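## Task

Swap the plates in both thermal cyclers, in this order: take plate E10 out of TC1's block and put it on tray place P3; take plate E01 from tray place P5 and put it in TC1's block; take plate F07 out of TC2's block and put it on tray place P2; take plate E07 from tray place P8 and put it in TC2's block. Each plate must finish lying flat within its destination's locators, with its well A1 at the corner marked A1. The tray and both cyclers are loose and must finish at their original spots and orientations, and both cycler lids must be as they were at the start. A plate that stays in place only because a gripper holds it does not count, so release everything and pull the grippers away at the end.

## Robot and tools

Robot: two six-joint arms, left_arm and right_arm, each with a parallel two-finger gripper and a wrist camera (cam_left_wrist, cam_right_wrist, both 616x616 fisheye). The unused arm may be parked out of the way. The arms must not strike or shove each other.

Scene frame: origin on the table top midway between the arms, +z up, +x out over the table, left_arm on the +y side. Every result prints each gripper's position in metres and its orientation as quat_wxyz in this frame; the printed position can be off, more so at long reach. Gripper axes: fingers point along the gripper's +z, and they close and open along its y. The reported point sits between the finger pads, roughly 1 cm short of the fingertips.

Scene layout hints: TC1 is the cycler on the left as seen from the tray, TC2 on the right; both lids start open. On a labelled plate, A1 lies at the labelled short end, in the corner farther from the labelled long side. On the tray, each place has its A1 mark at the end away from the bench edge and its name at the near end. Places come in rows of three parallel to the bench edge where the tray sits, row one nearest that edge; looking from that edge, numbering in a row goes right to left. A plate starting in a cycler block may be stuck.

The 14-number row (used by execute_actions and by move's target): one flat list covering both arms, each value in [-1, 1]. Numbers 1-7 are left_arm: dx, dy, dz, rx, ry, rz, opening; numbers 8-14 are the same for right_arm. Both halves must always be given. dx..rz are an offset, not a pose: they are expressed in that gripper's own axes and counted from the gripper's pose shown in the latest result (or, before any result in the scene and for later calls inside the same reply, from where the gripper is when the action begins). 1.0 equals 0.6 m of translation or 180 degrees; rx, ry, rz form one rotation vector. Opening is absolute: +1 fully open (0.094 m), -1 closed. All zeros for an arm drives it back to its reference pose rather than leaving it alone.

execute_actions: argument actions, a list holding at most one item. Empty list: just report state. {"rows": [...], "steps": n}: up to 15 rows, n up to 15 (default 15), each step 1/30 s; each row is measured from the same reference pose, not from the previous row, and the last row repeats if rows are fewer than steps. {"steps": n} alone waits up to 300 steps counted from the last result. Optional pictures (boolean) toggles camera images.

move: target is one 14-number row as above; speed is m/s, 0.002 to 0.5, default 0.25 (rotation capped at twice that in rad/s). Each gripper travels a straight path to its target; both paths finish together, taking 0.5 to 10 s. It does not avoid obstacles or the other arm. Openings are sent at the start. Its result adds a move: line giving the ending (done, off_target, moving, held, fault) and any limits (paced = pose clipped; held = some steps blocked), plus each gripper's distance from target.

wait: seconds, 0 to 10; nothing new is commanded. zoom_image: camera name and region [x0, y0, x1, y1] in image pixels, at most 504x504, for a closer look at the latest image. read_manual: section "licences" only; no motion. finished_scene: scene = the number of the current scene; irreversible, grades it and starts the next one.

Controller behaviour: each step the command is clipped to within 70 mm and 16 degrees of the measured pose; position has priority over orientation. Arms often stop a centimetre or more short, usually low, and can sag with repeated zero offsets; to hold an arm, send the offset back to its desired pose first, then zeros. Tiny offsets of a few mm may do nothing. Offsets against a solid surface do not build up force. After an action the arm continues only to its last clipped pose, so check the result and command the remainder. HELD marks blocked steps; pose unreachable means the clearance check altered a command; Hand target shows where the controller now aims; FAULT means an arm stopped.

Gripping: grip_measured reports finger opening on the command scale (readings may be off by about 1 mm). To hold, command about 0.03 below grip_measured; less grips lighter. Pad force is roughly 50-62 N, less on thin parts.

Avoid: dropping or knocking anything off the table, moving or rotating the tray or cyclers, disturbing lids, fast impacts and hard presses, and long heavy holds (MOTOR HOT warns near overheating; at 100 °C the arm drops). Parts held may be briefly tugged; grip firmly. Joint limits (rad): waist ±2.880, shoulder 0 to 3.142, elbow 0 to 3.019, wrist pitch -1.693 to 1.571, wrist yaw ±1.571, wrist roll ±2.094.

Each tool is called after "Emit:" as name(argument=value, ...) on one line, values as JSON.

## Session

Emit:
execute_actions(actions=[])

Scene clock: 0.00 s of 15600.00 s.
left_arm: end_effector_position=(+0.3078, +0.6202, +0.3031) grip_measured=+1.000 end_effector_quat_wxyz=(-0.001, -0.146, +0.989, -0.004) | right_arm: end_effector_position=(+0.4720, -0.6461, +0.2957) grip_measured=+1.000 end_effector_quat_wxyz=(+0.252, -0.169, +0.943, -0.134)
Joint positions: left_arm=[ 0.543  0.503  1.008 -1.296 -0.371  0.363  0.094] | right_arm=[-0.605  0.681  1.057 -0.582  0.144 -1.057  0.094]
Joint velocities: left_arm=[-0.005 -0.005 -0.007 -0.002 -0.081 -0.037  0.   ] | right_arm=[-0.005 -0.024  0.002 -0.002 -0.022 -0.066  0.   ]
Joint torques (N m, as the arm reports them, + toward a larger angle): no reading
Hand target (left_arm): +0.312, +0.627, +0.310; +0.007, -0.150, +0.989, +0.001
Hand target (right_arm): +0.478, -0.654, +0.306; +0.259, -0.166, +0.941, -0.142

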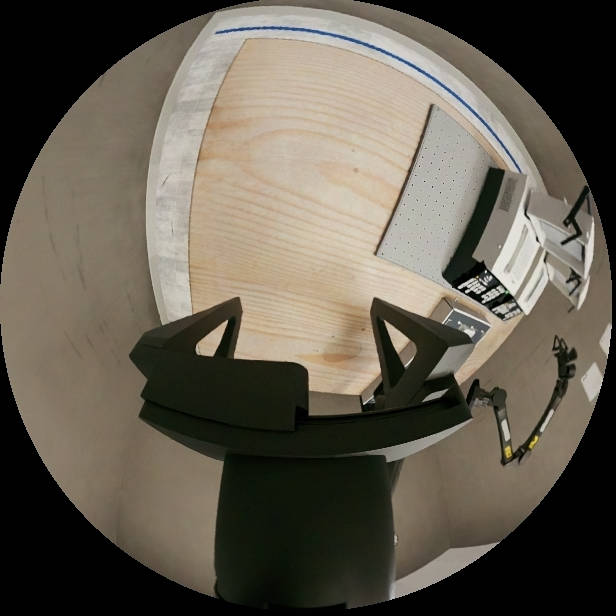

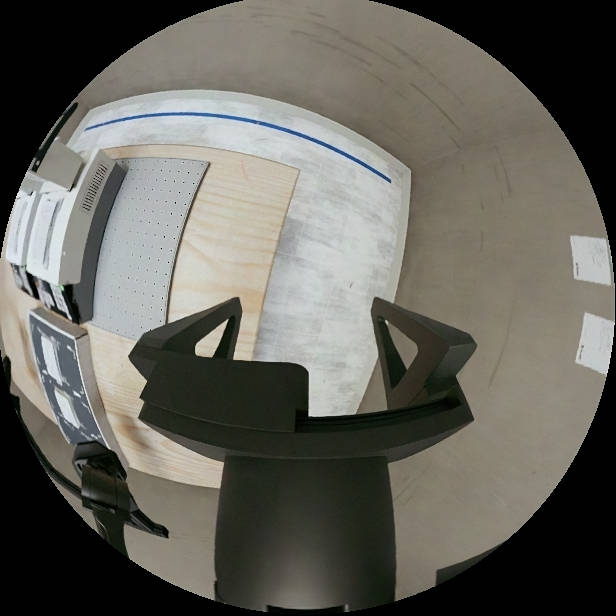

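Emit:
move(target=[-0.03,-1,-0.33,0,0,0.093,1,0,0,0,0,0,0,1], speed=0.4)

Scene clock: 5.03 s of 15600.00 s.
left_arm: end_effector_position=(+0.4862, +0.0491, +0.4780) grip_measured=+1.000 end_effector_quat_wxyz=(+0.042, +0.002, +0.996, -0.078) | right_arm: end_effector_position=(+0.4720, -0.6461, +0.2957) grip_measured=+1.000 end_effector_quat_wxyz=(+0.252, -0.169, +0.943, -0.134)
Joint positions: left_arm=[-1.045  1.883  1.715 -1.69  -0.732 -1.124  0.094] | right_arm=[-0.605  0.681  1.057 -0.582  0.144 -1.057  0.094]
Joint velocities: left_arm=[ 0.005  0.005 -0.002 -0.007 -0.022  0.037  0.   ] | right_arm=[ 0.005 -0.015  0.012  0.002 -0.051 -0.037  0.   ]
Joint torques (N m, as the arm reports them, + toward a larger angle): left_arm=[-13.61  -8.84   9.53   0.18   0.     0.08] | right_arm=[  0.37 -12.36   9.22   1.4   -0.12  -0.1 ]
Hand target (left_arm): +0.492, +0.051, +0.500; +0.053, +0.000, +0.994, -0.097
Hand target (right_arm): +0.472, -0.646, +0.296; +0.252, -0.169, +0.943, -0.134
Off the commanded pose (left_arm): 0.030 m, 10 deg.
Off the commanded pose (right_arm): 0.000 m, 0 deg.
joint sent to its limit (left arm) — the command would take joint 4 (wrist pitch) past its lower limit, so that joint was sent only as far as its limit.
move: off_target (left_arm); limits=paced
camera_calibration (this result's frames):
cam_left_wrist: T_world_to_cam=[[-0.00561148, -0.988541, 0.150846, -0.0185026], [-0.861391, 0.0813971, 0.501377, 0.175537], [-0.507911, -0.127124, -0.851978, 0.787053], [0, 0, 0, 1]] pos_world=[0.550855, 0.0674744, 0.585332]

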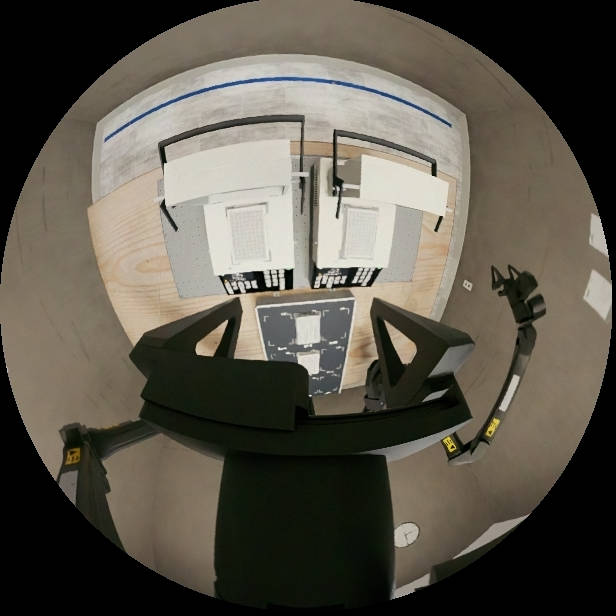

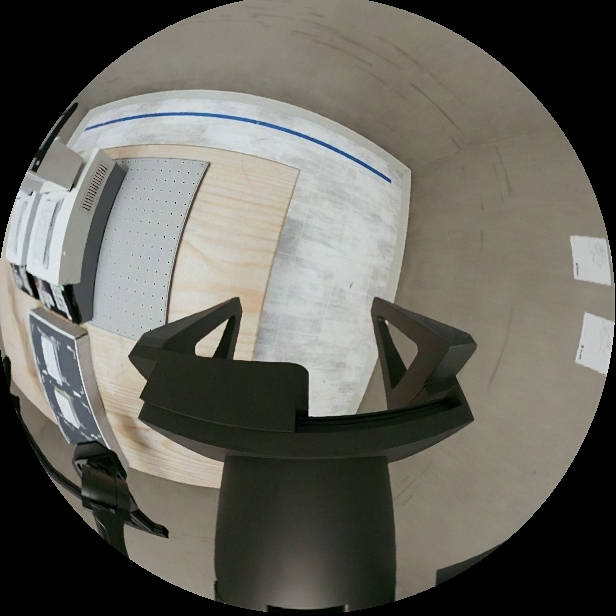

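Emit:
zoom_image(camera="cam_left_wrist", region=[180,180,420,400])

Region (180, 180, 420, 400) of cam_left_wrist's 616x616 image, scaled by 2.100, with more detail than that image has; it fills the top 462 rows of this view, and the rest is white.

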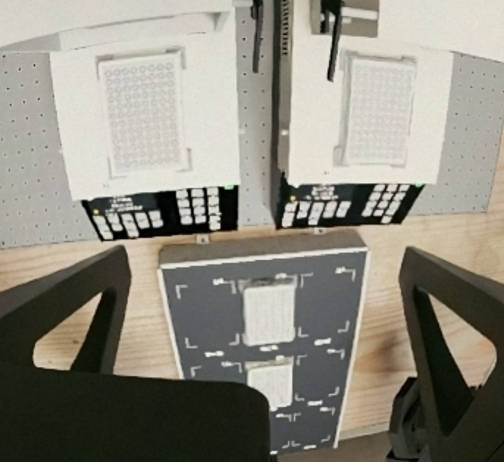

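Emit:
move(target=[0,0.127,0.25,-0.05,0.027,0,1,0,0,0,0,0,0,1], speed=0.3)

Scene clock: 8.70 s of 15600.00 s.
left_arm: end_effector_position=(+0.4976, +0.0964, +0.3186) grip_measured=+1.000 end_effector_quat_wxyz=(-0.002, +0.003, +1.000, +0.003) | right_arm: end_effector_position=(+0.4720, -0.6461, +0.2957) grip_measured=+1.000 end_effector_quat_wxyz=(+0.252, -0.169, +0.943, -0.134)
Joint positions: left_arm=[-0.799  1.839  1.429 -1.479 -0.81  -0.975  0.094] | right_arm=[-0.605  0.681  1.057 -0.582  0.144 -1.057  0.094]
Joint velocities: left_arm=[ 0.005 -0.005 -0.002 -0.017 -0.007  0.066  0.   ] | right_arm=[ 0.005 -0.015  0.022  0.012 -0.066 -0.007  0.   ]
Joint torques (N m, as the arm reports them, + toward a larger angle): left_arm=[-12.1  -10.96   5.55   0.57  -0.14   0.1 ] | right_arm=[  0.36 -12.31   9.23   1.41  -0.12  -0.1 ]
Hand target (left_arm): +0.501, +0.100, +0.319; +0.000, +0.002, +1.000, +0.000
Hand target (right_arm): +0.472, -0.646, +0.296; +0.252, -0.169, +0.943, -0.134
Off the commanded pose (left_arm): 0.005 m, 0 deg.
Off the commanded pose (right_arm): 0.000 m, 0 deg.
move: done
camera_calibration (this result's frames):
cam_left_wrist: T_world_to_cam=[[-0.00157714, -0.999926, -0.0120606, 0.10339], [-0.813555, -0.00573008, 0.581459, 0.220458], [-0.581485, 0.010729, -0.813486, 0.674153], [0, 0, 0, 1]] pos_world=[0.571528, 0.097413, 0.421473]

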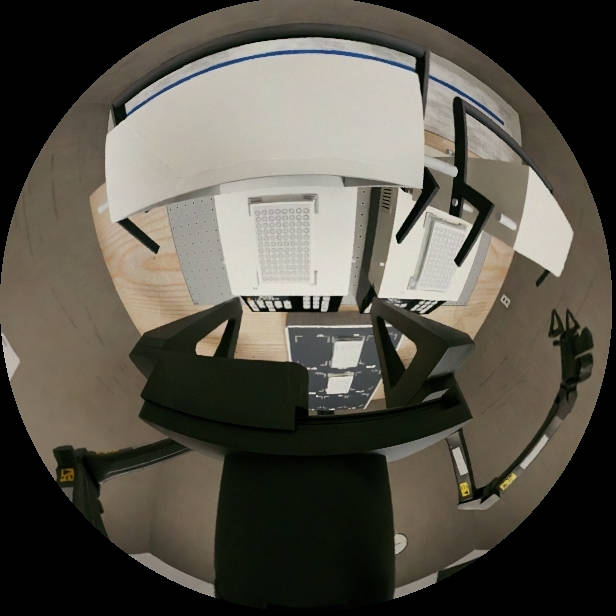

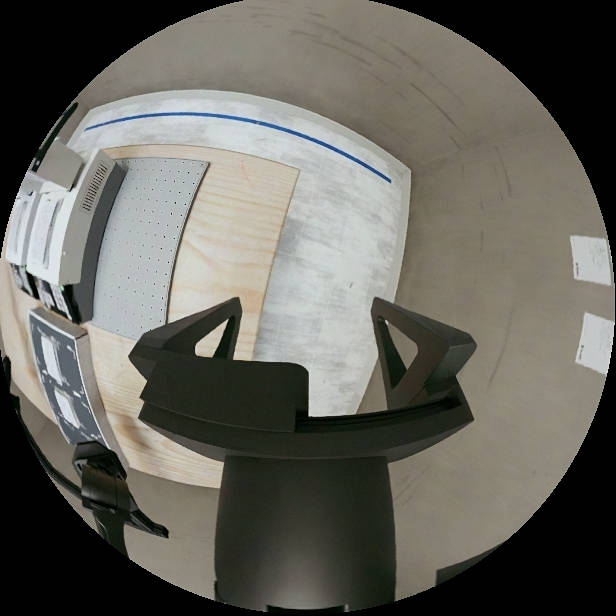

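Emit:
zoom_image(camera="cam_left_wrist", region=[210,170,490,410])

Region (210, 170, 490, 410) of cam_left_wrist's 616x616 image, scaled by 1.800, with more detail than that image has; it fills the top 432 rows of this view, and the rest is white.

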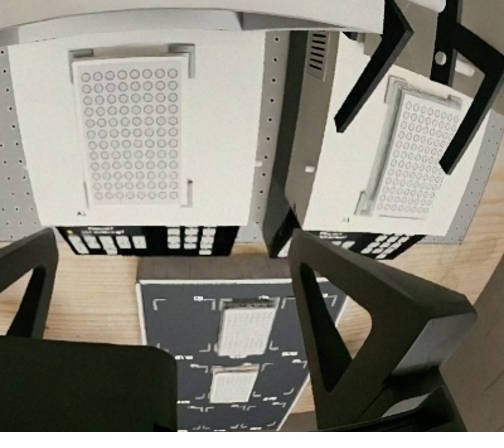

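Emit:
move(target=[0,0.055,0,0,0,0.97,1,0,0,0,0,0,0,1], speed=0.4)

Scene clock: 16.17 s of 15600.00 s.
left_arm: end_effector_position=(+0.4951, +0.1177, +0.3268) grip_measured=+1.000 end_effector_quat_wxyz=(-0.001, +0.999, +0.050, +0.004) | right_arm: end_effector_position=(+0.4720, -0.6461, +0.2957) grip_measured=+1.000 end_effector_quat_wxyz=(+0.252, -0.169, +0.943, -0.134)
Joint positions: left_arm=[-0.799  1.78   1.394 -1.489 -0.817  2.071  0.094] | right_arm=[-0.605  0.681  1.057 -0.582  0.144 -1.057  0.094]
Joint velocities: left_arm=[ 0.005 -0.005 -0.002 -0.017  0.037  0.022  0.   ] | right_arm=[-0.005 -0.005 -0.007 -0.007 -0.051  0.037  0.   ]
Joint torques (N m, as the arm reports them, + toward a larger angle): left_arm=[-9.5  -9.44  5.03 -0.41  0.02  0.08] | right_arm=[  0.34 -12.33   9.23   1.41  -0.12  -0.1 ]
Hand target (left_arm): +0.498, +0.129, +0.319; -0.009, +0.999, +0.049, -0.003
Hand target (right_arm): +0.472, -0.646, +0.296; +0.252, -0.169, +0.943, -0.134
Off the commanded pose (left_arm): 0.014 m, 1 deg.
Off the commanded pose (right_arm): 0.000 m, 0 deg.
joint sent to its limit (left arm) — the command would take joint 6 (wrist roll) past its upper limit, so that joint was sent only as far as its limit.
After step 90, 0.03 s passed at rest.
move: off_target (left_arm)
camera_calibration (this result's frames):
cam_left_wrist: T_world_to_cam=[[-0.104899, 0.994475, -0.00400638, -0.0614744], [0.806357, 0.0874126, 0.584934, -0.600316], [0.582052, 0.0581285, -0.811071, 0.0967402], [0, 0, 0, 1]] pos_world=[0.421312, 0.107987, 0.429362]

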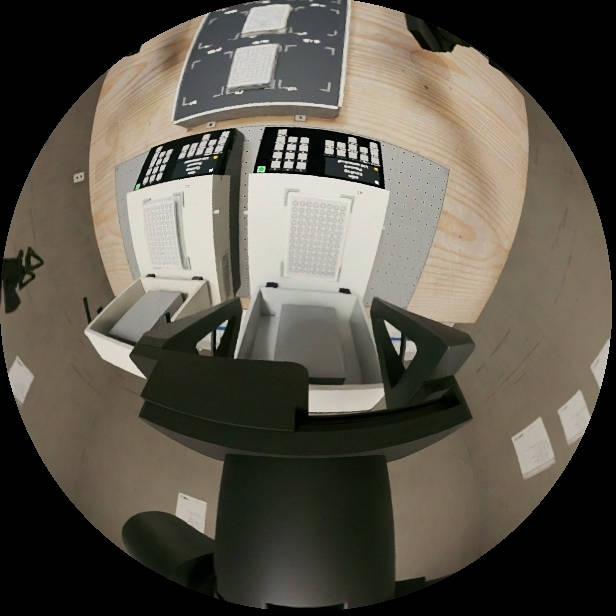

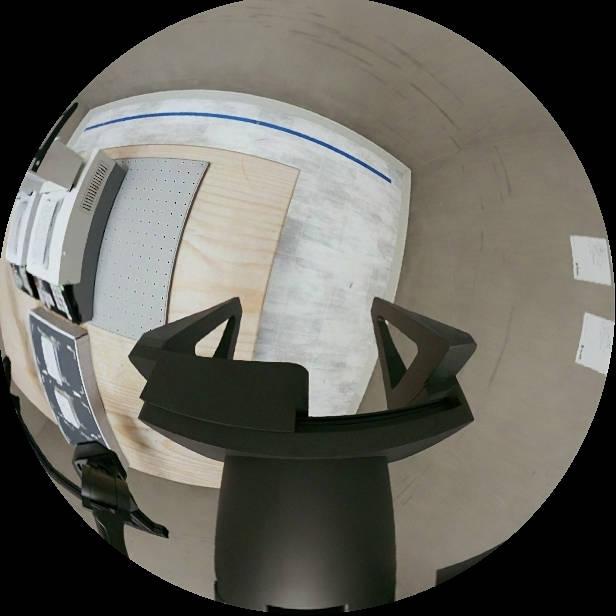

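Emit:
move(target=[-0.04,0.4,0,0,0,0.032,1,0,0,0,0,0,0,1], speed=0.3)

Emit:
zoom_image(camera="cam_left_wrist", region=[160,0,460,300])

Scene clock: 19.10 s of 15600.00 s.
left_arm: end_effector_position=(+0.4878, -0.1159, +0.3048) grip_measured=+1.000 end_effector_quat_wxyz=(-0.016, +1.000, -0.010, -0.007) | right_arm: end_effector_position=(+0.4720, -0.6461, +0.2957) grip_measured=+1.000 end_effector_quat_wxyz=(+0.252, -0.169, +0.943, -0.134)
Joint positions: left_arm=[-0.92   2.393  1.938 -1.585 -0.768  1.993  0.094] | right_arm=[-0.605  0.681  1.057 -0.582  0.144 -1.057  0.094]
Joint velocities: left_arm=[-0.015 -0.005 -0.002 -0.002 -0.051 -0.007  0.   ] | right_arm=[-0.024 -0.015 -0.002  0.002  0.007 -0.037  0.   ]
Joint torques (N m, as the arm reports them, + toward a larger angle): left_arm=[-17.67 -14.84   8.98  -0.39   0.21  -0.08] | right_arm=[  0.36 -12.33   9.23   1.41  -0.12  -0.1 ]
Hand target (left_arm): +0.493, -0.123, +0.326; -0.001, +1.000, -0.000, +0.004
Hand target (right_arm): +0.472, -0.646, +0.296; +0.252, -0.169, +0.943, -0.134
Off the commanded pose (left_arm): 0.024 m, 2 deg.
Off the commanded pose (right_arm): 0.000 m, 0 deg.
move: off_target (left_arm)
camera_calibration (this result's frames):
cam_left_wrist: T_world_to_cam=[[0.0141967, 0.999525, 0.0273618, 0.102955], [0.823144, -0.0272179, 0.56718, -0.577248], [0.567655, 0.0144706, -0.823139, 0.102347], [0, 0, 0, 1]] pos_world=[0.415598, -0.120099, 0.408832]

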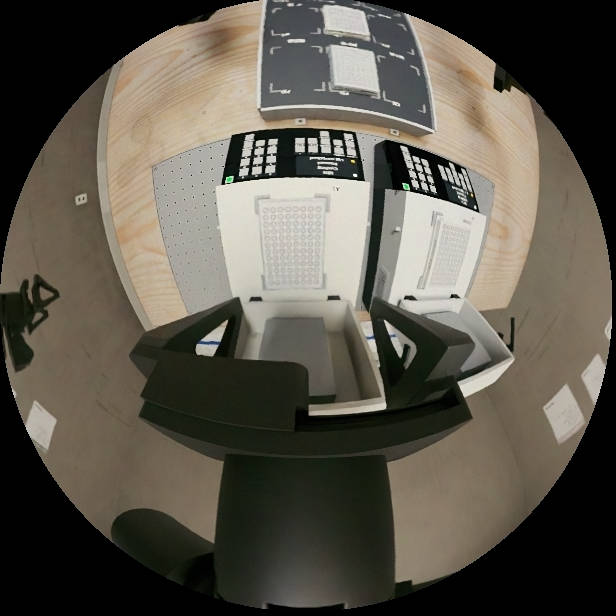

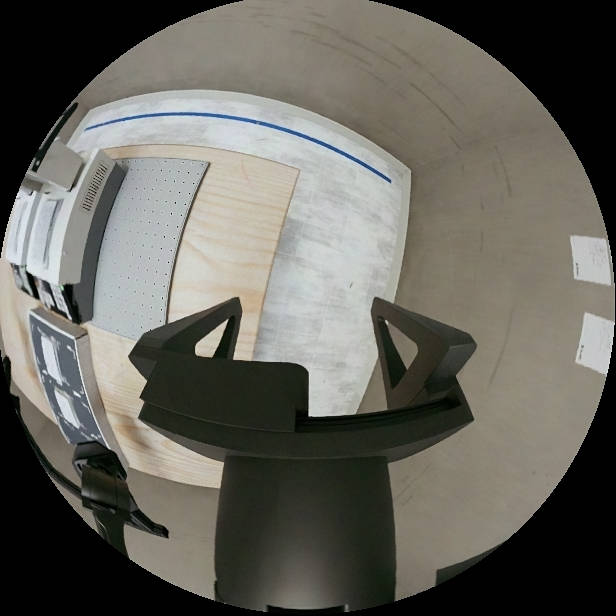

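Region (160, 0, 460, 300) of cam_left_wrist's 616x616 image, scaled by 1.680, with more detail than that image has.

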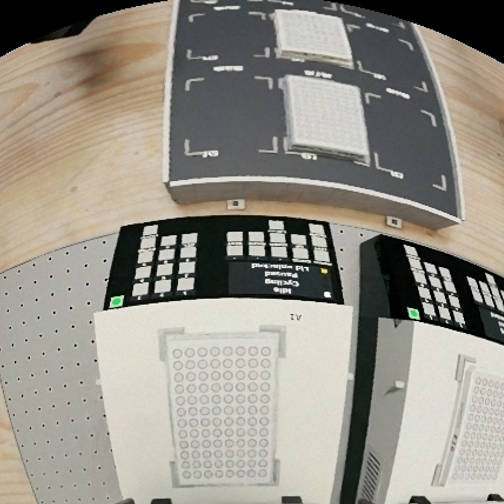

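Emit:
move(target=[0,0.027,0.11,0,0,0,1,0,0,0,0,0,0,1], speed=0.15)

Emit:
zoom_image(camera="cam_left_wrist", region=[180,130,430,380])

Scene clock: 22.43 s of 15600.00 s.
left_arm: end_effector_position=(+0.4824, -0.1336, +0.2531) grip_measured=+1.000 end_effector_quat_wxyz=(-0.011, +1.000, -0.011, -0.001) | right_arm: end_effector_position=(+0.4720, -0.6461, +0.2957) grip_measured=+1.000 end_effector_quat_wxyz=(+0.252, -0.169, +0.943, -0.134)
Joint positions: left_arm=[-0.879  2.427  1.868 -1.425 -0.791  2.062  0.094] | right_arm=[-0.605  0.681  1.057 -0.582  0.144 -1.057  0.094]
Joint velocities: left_arm=[-0.005 -0.015  0.017  0.002 -0.037  0.022  0.   ] | right_arm=[-0.005  0.005  0.012 -0.007  0.007 -0.066  0.   ]
Joint torques (N m, as the arm reports them, + toward a larger angle): left_arm=[-14.66 -14.37   5.43   0.51  -0.03   0.04] | right_arm=[  0.37 -12.37   9.22   1.41  -0.12  -0.1 ]
Hand target (left_arm): +0.486, -0.130, +0.238; -0.016, +1.000, -0.010, -0.007
Hand target (right_arm): +0.472, -0.646, +0.296; +0.252, -0.169, +0.943, -0.134
Off the commanded pose (left_arm): 0.016 m, 1 deg.
Off the commanded pose (right_arm): 0.000 m, 0 deg.
move: off_target (left_arm)
camera_calibration (this result's frames):
cam_left_wrist: T_world_to_cam=[[0.0160807, 0.999743, 0.0160062, 0.124086], [0.816265, -0.0223714, 0.577244, -0.542512], [0.577454, 0.0037828, -0.816415, 0.0552769], [0, 0, 0, 1]] pos_world=[0.408918, -0.1364, 0.356305]

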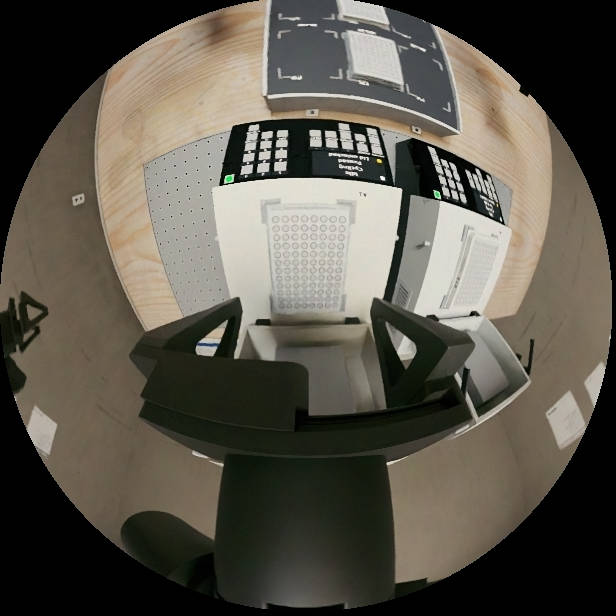

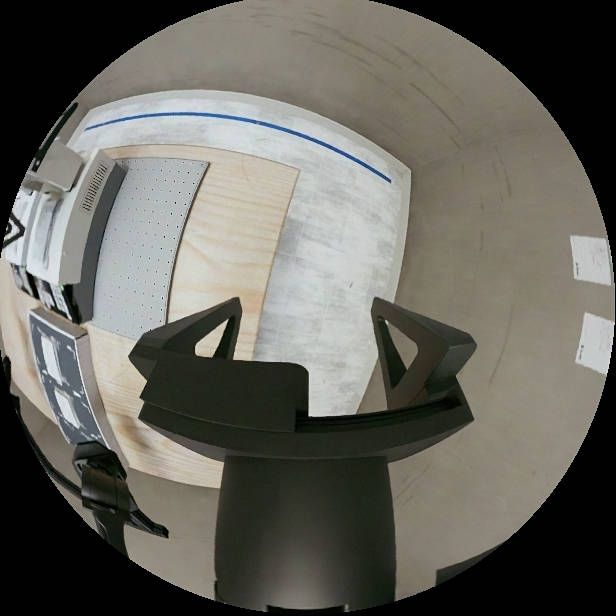

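Region (180, 130, 430, 380) of cam_left_wrist's 616x616 image, scaled by 2.016, with more detail than that image has.

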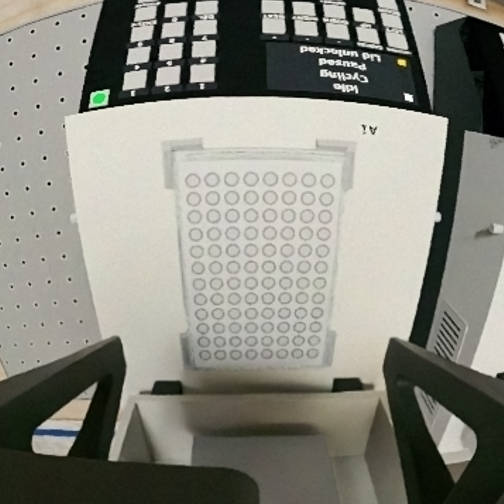

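Emit:
move(target=[0.01,0,0.13,0,0,0,1,0,0,0,0,0,0,1], speed=0.08)

Scene clock: 25.00 s of 15600.00 s.
left_arm: end_effector_position=(+0.4855, -0.1373, +0.1938) grip_measured=+1.000 end_effector_quat_wxyz=(-0.028, +1.000, +0.011, +0.001) | right_arm: end_effector_position=(+0.4720, -0.6461, +0.2957) grip_measured=+1.000 end_effector_quat_wxyz=(+0.252, -0.169, +0.943, -0.134)
Joint positions: left_arm=[-0.816  2.48   1.84  -1.323 -0.834  2.073  0.094] | right_arm=[-0.605  0.681  1.057 -0.582  0.144 -1.057  0.094]
Joint velocities: left_arm=[ 0.005  0.005  0.002 -0.017 -0.022  0.022  0.   ] | right_arm=[-0.015 -0.005 -0.022 -0.012  0.037 -0.007  0.   ]
Joint torques (N m, as the arm reports them, + toward a larger angle): left_arm=[-14.6  -14.43   5.14   0.39  -0.02   0.11] | right_arm=[  0.37 -12.37   9.23   1.4   -0.12  -0.1 ]
Hand target (left_arm): +0.488, -0.132, +0.176; -0.035, +0.999, +0.013, -0.008
Hand target (right_arm): +0.472, -0.646, +0.296; +0.252, -0.169, +0.943, -0.134
Off the commanded pose (left_arm): 0.020 m, 3 deg.
Off the commanded pose (right_arm): 0.000 m, 0 deg.
joint sent to its limit (left arm) — the command would take joint 6 (wrist roll) past its upper limit, so that joint was sent only as far as its limit.
move: off_target (left_arm)
camera_calibration (this result's frames):
cam_left_wrist: T_world_to_cam=[[-0.0269273, 0.998401, 0.0497015, 0.142903], [0.814742, -0.00688829, 0.579783, -0.50854], [0.579198, 0.0561059, -0.813253, 0.0107767], [0, 0, 0, 1]] pos_world=[0.411935, -0.146782, 0.296505]

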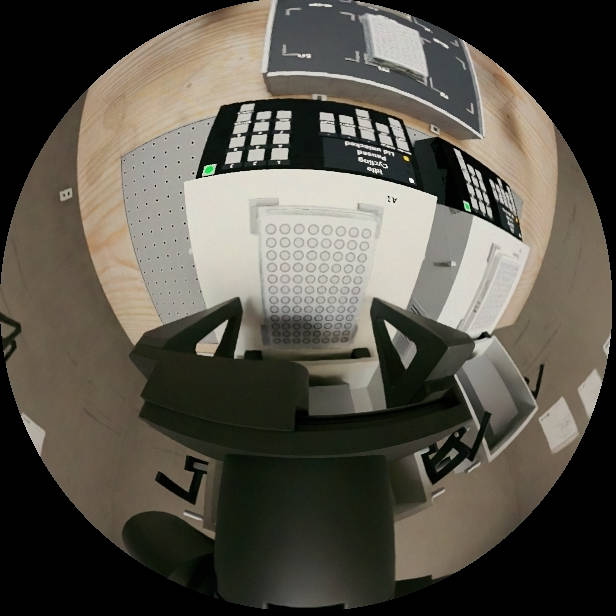

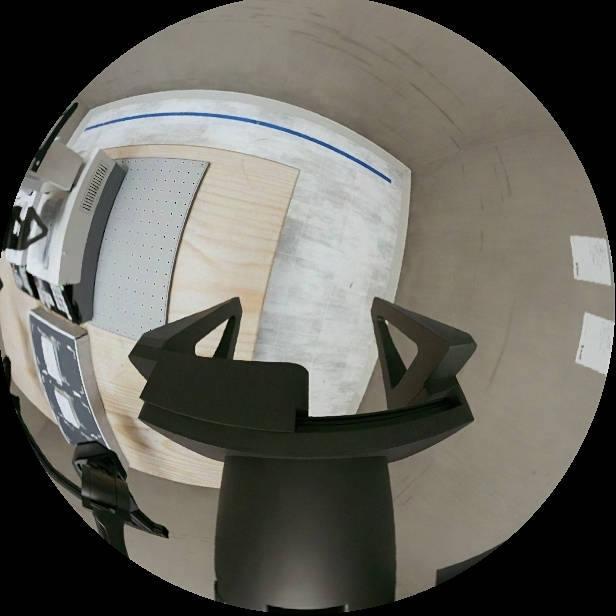

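Emit:
move(target=[0.005,-0.02,0.065,0,0,0,1,0,0,0,0,0,0,1], speed=0.05)

Scene clock: 26.90 s of 15600.00 s.
left_arm: end_effector_position=(+0.4848, -0.1303, +0.1727) grip_measured=+1.000 end_effector_quat_wxyz=(-0.036, +0.999, +0.022, +0.005) | right_arm: end_effector_position=(+0.4720, -0.6461, +0.2957) grip_measured=+1.000 end_effector_quat_wxyz=(+0.252, -0.169, +0.943, -0.134)
Joint positions: left_arm=[-0.791  2.48   1.801 -1.275 -0.858  2.073  0.094] | right_arm=[-0.605  0.681  1.057 -0.582  0.144 -1.057  0.094]
Joint velocities: left_arm=[ 0.005  0.005 -0.012 -0.027 -0.007 -0.007  0.   ] | right_arm=[-0.015 -0.015  0.012 -0.022 -0.037 -0.007  0.   ]
Joint torques (N m, as the arm reports them, + toward a larger angle): left_arm=[-14.19 -14.87   4.49   0.37  -0.03   0.12] | right_arm=[  0.39 -12.32   9.22   1.42  -0.12  -0.1 ]
Hand target (left_arm): +0.488, -0.123, +0.156; -0.043, +0.999, +0.025, -0.004
Hand target (right_arm): +0.472, -0.646, +0.296; +0.252, -0.169, +0.943, -0.134
Off the commanded pose (left_arm): 0.019 m, 2 deg.
Off the commanded pose (right_arm): 0.000 m, 0 deg.
joint sent to its limit (left arm) — the command would take joint 6 (wrist roll) past its upper limit, so that joint was sent only as far as its limit.
move: off_target (left_arm)
camera_calibration (this result's frames):
cam_left_wrist: T_world_to_cam=[[-0.049541, 0.996586, 0.0660394, 0.144869], [0.810195, 0.00143324, 0.586158, -0.493493], [0.584063, 0.0825437, -0.807501, -0.00636333], [0, 0, 0, 1]] pos_world=[0.41072, -0.143142, 0.27456]

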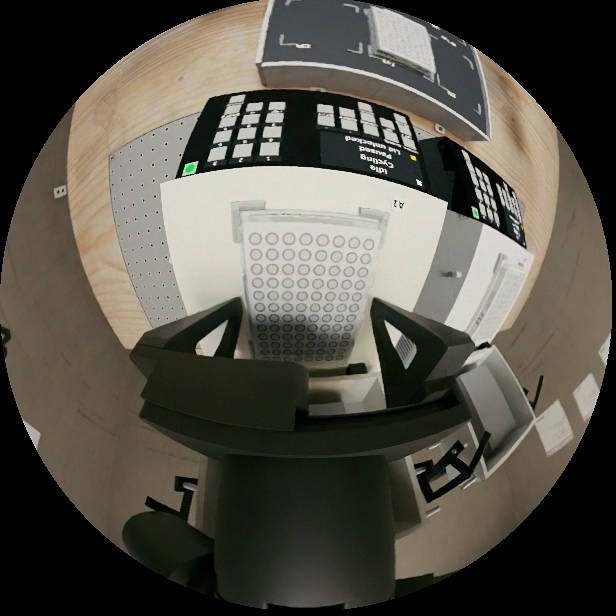

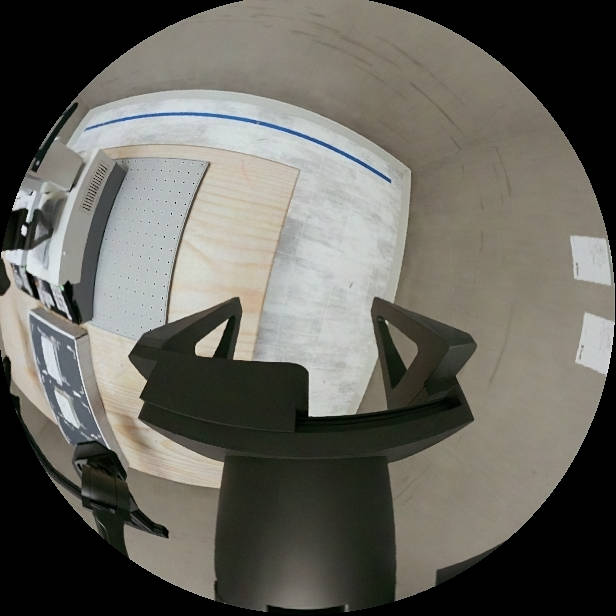

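Emit:
move(target=[0,0,0.04,0,0,0,1,0,0,0,0,0,0,1], speed=0.04)

Emit:
move(target=[0,0,0,0,0,0,0.7,0,0,0,0,0,0,1])

Scene clock: 28.93 s of 15600.00 s.
left_arm: end_effector_position=(+0.4871, -0.1336, +0.1712) grip_measured=+1.000 end_effector_quat_wxyz=(-0.031, +0.999, +0.031, +0.013) | right_arm: end_effector_position=(+0.4720, -0.6461, +0.2957) grip_measured=+1.000 end_effector_quat_wxyz=(+0.252, -0.169, +0.943, -0.134)
Joint positions: left_arm=[-0.791  2.48   1.796 -1.245 -0.867  2.073  0.094] | right_arm=[-0.605  0.681  1.057 -0.582  0.144 -1.057  0.094]
Joint velocities: left_arm=[-0.015 -0.015 -0.007  0.002  0.007  0.007  0.   ] | right_arm=[ 0.005 -0.015 -0.012  0.017  0.037 -0.022  0.   ]
Joint torques (N m, as the arm reports them, + toward a larger angle): left_arm=[-14.43 -13.77   4.39   0.37  -0.05   0.12] | right_arm=[  0.33 -12.35   9.23   1.41  -0.12  -0.1 ]
Hand target (left_arm): +0.485, -0.129, +0.150; -0.042, +0.999, +0.028, +0.002
Hand target (right_arm): +0.472, -0.646, +0.296; +0.252, -0.169, +0.943, -0.134
Off the commanded pose (left_arm): 0.023 m, 1 deg.
Off the commanded pose (right_arm): 0.000 m, 0 deg.
joint sent to its limit (left arm) — the command would take joint 6 (wrist roll) past its upper limit, so that joint was sent only as far as its limit.
move: off_target (left_arm)
camera_calibration (this result's frames):
cam_left_wrist: T_world_to_cam=[[-0.0678077, 0.99612, 0.0561048, 0.158901], [0.799703, 0.0206411, 0.60004, -0.489193], [0.596554, 0.0855545, -0.798, -0.0158836], [0, 0, 0, 1]] pos_world=[0.411459, -0.146828, 0.271945]

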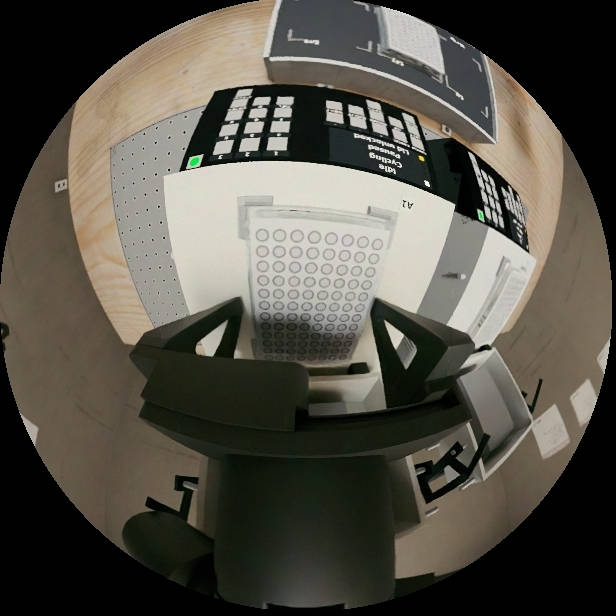

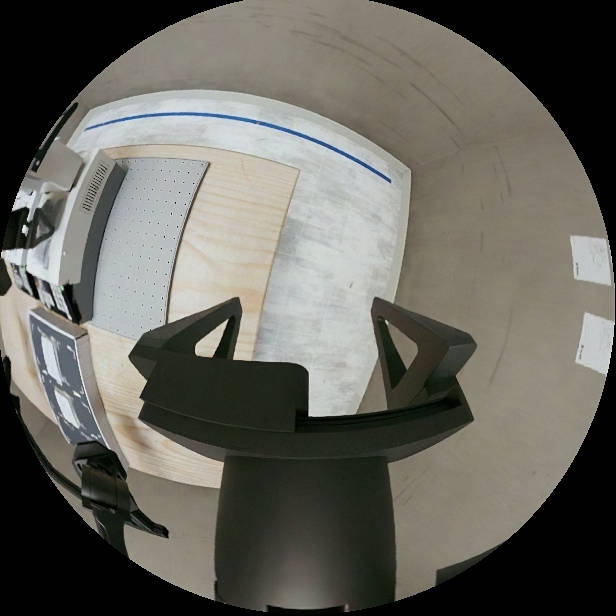

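Scene clock: 29.43 s of 15600.00 s.
left_arm: end_effector_position=(+0.4868, -0.1308, +0.1716) grip_measured=+0.731 end_effector_quat_wxyz=(-0.035, +0.999, +0.028, +0.014) | right_arm: end_effector_position=(+0.4720, -0.6461, +0.2957) grip_measured=+1.000 end_effector_quat_wxyz=(+0.252, -0.169, +0.943, -0.134)
Joint positions: left_arm=[-0.791  2.478  1.793 -1.253 -0.873  2.072  0.081] | right_arm=[-0.605  0.681  1.057 -0.582  0.144 -1.057  0.094]
Joint velocities: left_arm=[-0.005 -0.005  0.002 -0.007 -0.051 -0.022  0.001] | right_arm=[-0.015 -0.005 -0.002  0.002 -0.037  0.11   0.   ]
Joint torques (N m, as the arm reports them, + toward a larger angle): left_arm=[-16.28 -15.47   5.4    0.21   0.35   0.02] | right_arm=[  0.38 -12.3    9.24   1.41  -0.12  -0.1 ]
Hand target (left_arm): +0.487, -0.134, +0.171; -0.031, +0.999, +0.031, +0.013
Hand target (right_arm): +0.472, -0.646, +0.296; +0.252, -0.169, +0.943, -0.134
Off the commanded pose (left_arm): 0.003 m, 1 deg.
Off the commanded pose (right_arm): 0.000 m, 0 deg.
move: done
camera_calibration (this result's frames):
cam_left_wrist: T_world_to_cam=[[-0.0621586, 0.995989, 0.0643561, 0.151836], [0.798813, 0.0109883, 0.601479, -0.490278], [0.598359, 0.0887956, -0.796292, -0.0163941], [0, 0, 0, 1]] pos_world=[0.410888, -0.144383, 0.272066]

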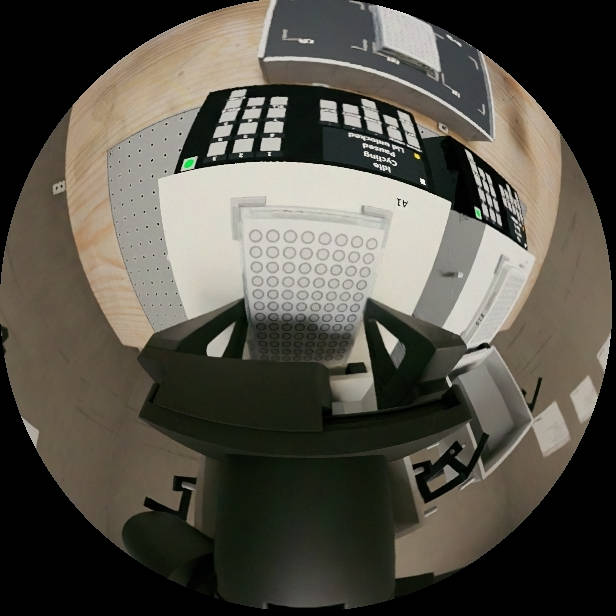

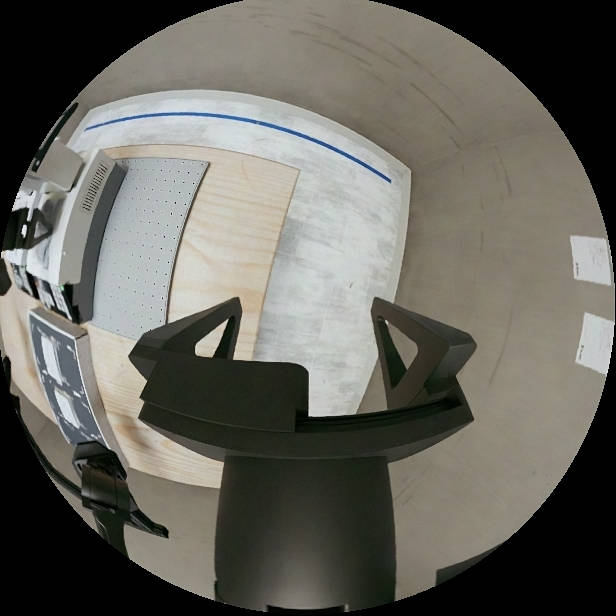

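Gripped at 81 mm. Lift slowly.

Emit:
move(target=[0,0,-0.1,0,0,0,0.66,0,0,0,0,0,0,1], speed=0.05)

Scene clock: 31.57 s of 15600.00 s.
left_arm: end_effector_position=(+0.4866, -0.1302, +0.1739) grip_measured=+0.731 end_effector_quat_wxyz=(-0.047, +0.998, +0.035, +0.010) | right_arm: end_effector_position=(+0.4720, -0.6461, +0.2957) grip_measured=+1.000 end_effector_quat_wxyz=(+0.252, -0.169, +0.943, -0.134)
Joint positions: left_arm=[-0.794  2.495  1.824 -1.31  -0.875  2.024  0.081] | right_arm=[-0.605  0.681  1.057 -0.582  0.144 -1.057  0.094]
Joint velocities: left_arm=[-0.015  0.015 -0.002  0.002 -0.037  0.081  0.001] | right_arm=[-0.005 -0.005 -0.002 -0.007 -0.022 -0.051  0.   ]
Joint torques (N m, as the arm reports them, + toward a larger angle): left_arm=[-22.08 -18.14   8.54  -4.52   1.2   -0.37] | right_arm=[  0.35 -12.36   9.23   1.4   -0.12  -0.1 ]
Hand target (left_arm): +0.484, -0.134, +0.229; -0.033, +0.999, +0.027, +0.015
Hand target (right_arm): +0.472, -0.646, +0.296; +0.252, -0.169, +0.943, -0.134
Off the commanded pose (left_arm): 0.058 m, 2 deg.
Off the commanded pose (right_arm): 0.000 m, 0 deg.
move: off_target (left_arm)
camera_calibration (this result's frames):
cam_left_wrist: T_world_to_cam=[[-0.0766401, 0.993244, 0.0871369, 0.153814], [0.803913, 0.00986141, 0.594665, -0.492973], [0.589788, 0.115626, -0.799238, -0.00627242], [0, 0, 0, 1]] pos_world=[0.411795, -0.147188, 0.274738]

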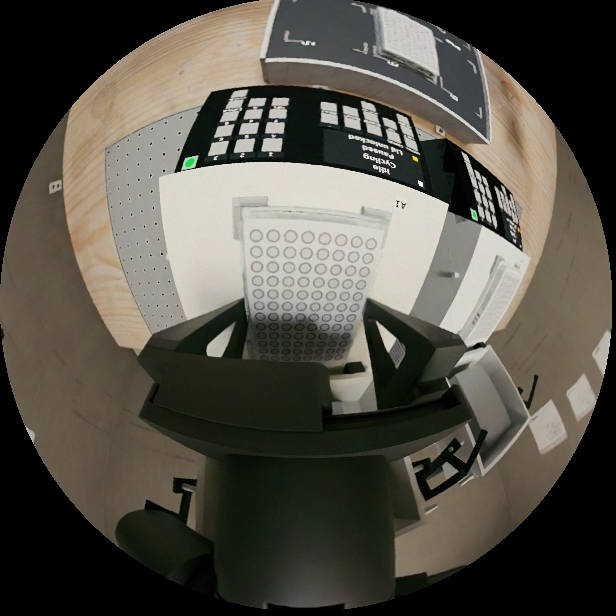

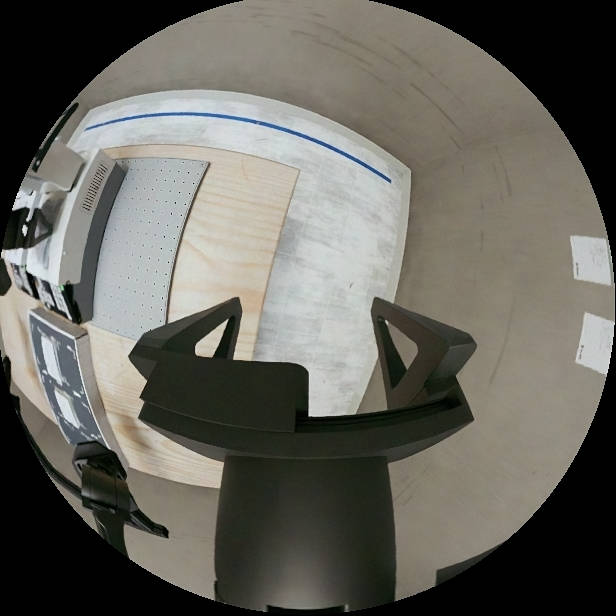

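Stuck; pull harder.

Emit:
move(target=[0,0,-0.2,0,0,0,0.6,0,0,0,0,0,0,1], speed=0.05)

Scene clock: 34.87 s of 15600.00 s.
left_arm: end_effector_position=(+0.4866, -0.1347, +0.1770) grip_measured=+0.731 end_effector_quat_wxyz=(-0.060, +0.997, +0.037, +0.001) | right_arm: end_effector_position=(+0.4720, -0.6461, +0.2957) grip_measured=+1.000 end_effector_quat_wxyz=(+0.252, -0.169, +0.943, -0.134)
Joint positions: left_arm=[-0.799  2.532  1.888 -1.393 -0.87   1.976  0.081] | right_arm=[-0.605  0.681  1.057 -0.582  0.144 -1.057  0.094]
Joint velocities: left_arm=[-0.005 -0.015  0.002 -0.002  0.022 -0.022  0.   ] | right_arm=[-0.005 -0.005  0.002 -0.007 -0.007  0.066  0.   ]
Joint torques (N m, as the arm reports them, + toward a larger angle): left_arm=[-23.01 -19.3    9.02  -5.17   1.28  -0.49] | right_arm=[  0.35 -12.31   9.23   1.41  -0.13  -0.1 ]
Hand target (left_arm): +0.485, -0.139, +0.243; -0.044, +0.998, +0.035, +0.012
Hand target (right_arm): +0.472, -0.646, +0.296; +0.252, -0.169, +0.943, -0.134
Off the commanded pose (left_arm): 0.117 m, 2 deg; position clipped at the last step of the last action.
Off the commanded pose (right_arm): 0.000 m, 0 deg.
move: off_target (left_arm); limits=paced
camera_calibration (this result's frames):
cam_left_wrist: T_world_to_cam=[[-0.0790849, 0.990195, 0.115147, 0.153807], [0.814074, -0.00251593, 0.580756, -0.498932], [0.575352, 0.139667, -0.805893, 0.00811109], [0, 0, 0, 1]] pos_world=[0.413664, -0.154687, 0.278584]

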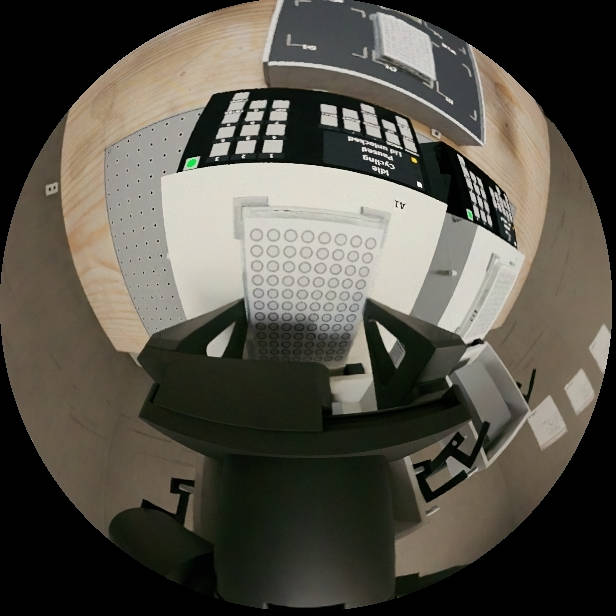

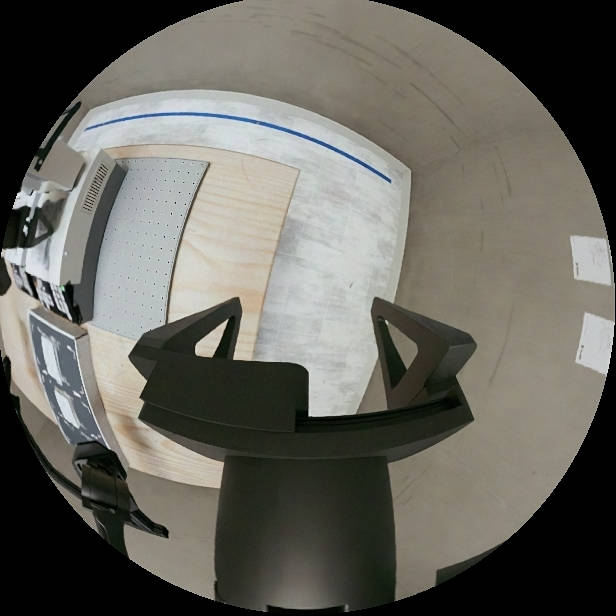

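Emit:
move(target=[0,0,0.008,0.007,0,0,0.62,-0.128,0.709,-0.105,-0.151,0.352,0.612,-1], speed=0.3)

Scene clock: 43.77 s of 15600.00 s.
left_arm: end_effector_position=(+0.4866, -0.1357, +0.1750) grip_measured=+0.731 end_effector_quat_wxyz=(-0.061, +0.998, +0.034, +0.005) | right_arm: end_effector_position=(+0.4058, -0.2257, +0.2408) grip_measured=-0.978 end_effector_quat_wxyz=(-0.233, +0.666, +0.664, +0.247)
Joint positions: left_arm=[-0.799  2.534  1.885 -1.383 -0.877  1.984  0.081] | right_arm=[ 0.193  1.037  0.835 -0.856  0.117  1.723  0.001]
Joint velocities: left_arm=[-0.005 -0.015  0.007  0.017  0.007 -0.007 -0.001] | right_arm=[ 0.015  0.005  0.002  0.017 -0.037 -0.007 -0.001]
Joint torques (N m, as the arm reports them, + toward a larger angle): left_arm=[-16.29 -14.79   6.72  -1.74  -0.06  -0.19] | right_arm=[ 5.53 -7.05  5.14  0.98 -0.31 -0.05]
Hand target (left_arm): +0.487, -0.134, +0.172; -0.071, +0.997, +0.037, +0.001
Hand target (right_arm): +0.402, -0.217, +0.241; -0.238, +0.663, +0.666, +0.248
Off the commanded pose (left_arm): 0.003 m, 1 deg.
Off the commanded pose (right_arm): 0.013 m, 1 deg.
After step 90, 1.50 s passed at rest.
move: off_target (right_arm)
camera_calibration (this result's frames):
cam_left_wrist: T_world_to_cam=[[-0.0743949, 0.990515, 0.115519, 0.152748], [0.810023, -0.00754448, 0.586349, -0.49748], [0.581659, 0.137195, -0.801779, 0.00254313], [0, 0, 0, 1]] pos_world=[0.412855, -0.155401, 0.276091]
cam_right_wrist: T_world_to_cam=[[-0.999802, 0.0181392, -0.00824142, 0.408568], [-0.00333694, 0.255352, 0.966842, -0.169625], [0.0196422, 0.966678, -0.255241, 0.396544], [0, 0, 0, 1]] pos_world=[0.400131, -0.347427, 0.268582]

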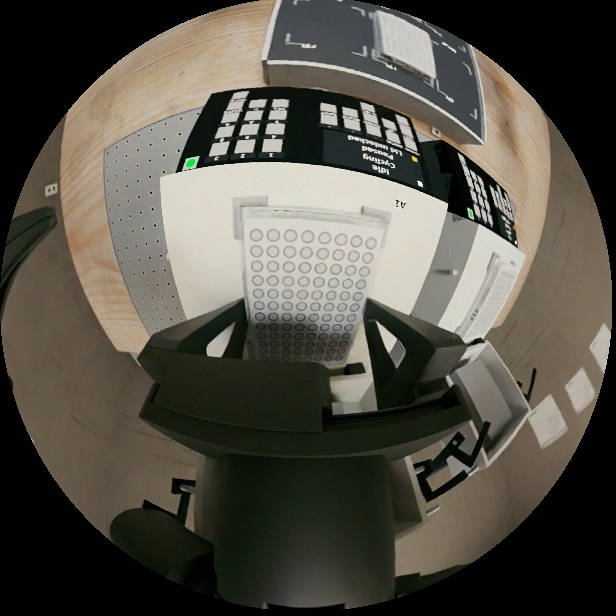

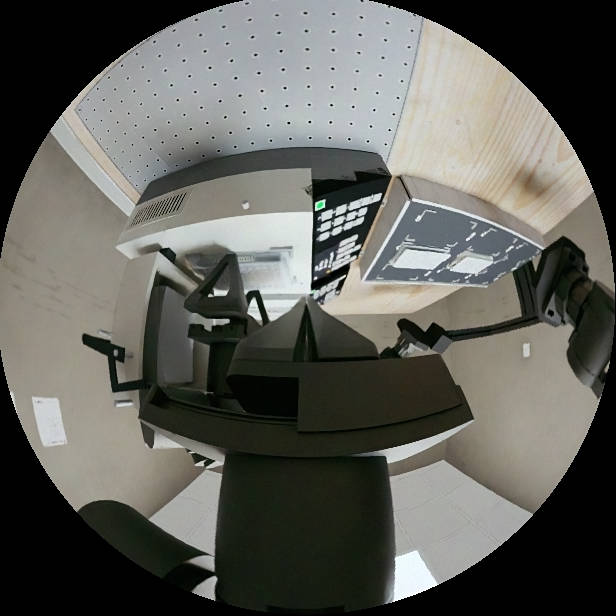

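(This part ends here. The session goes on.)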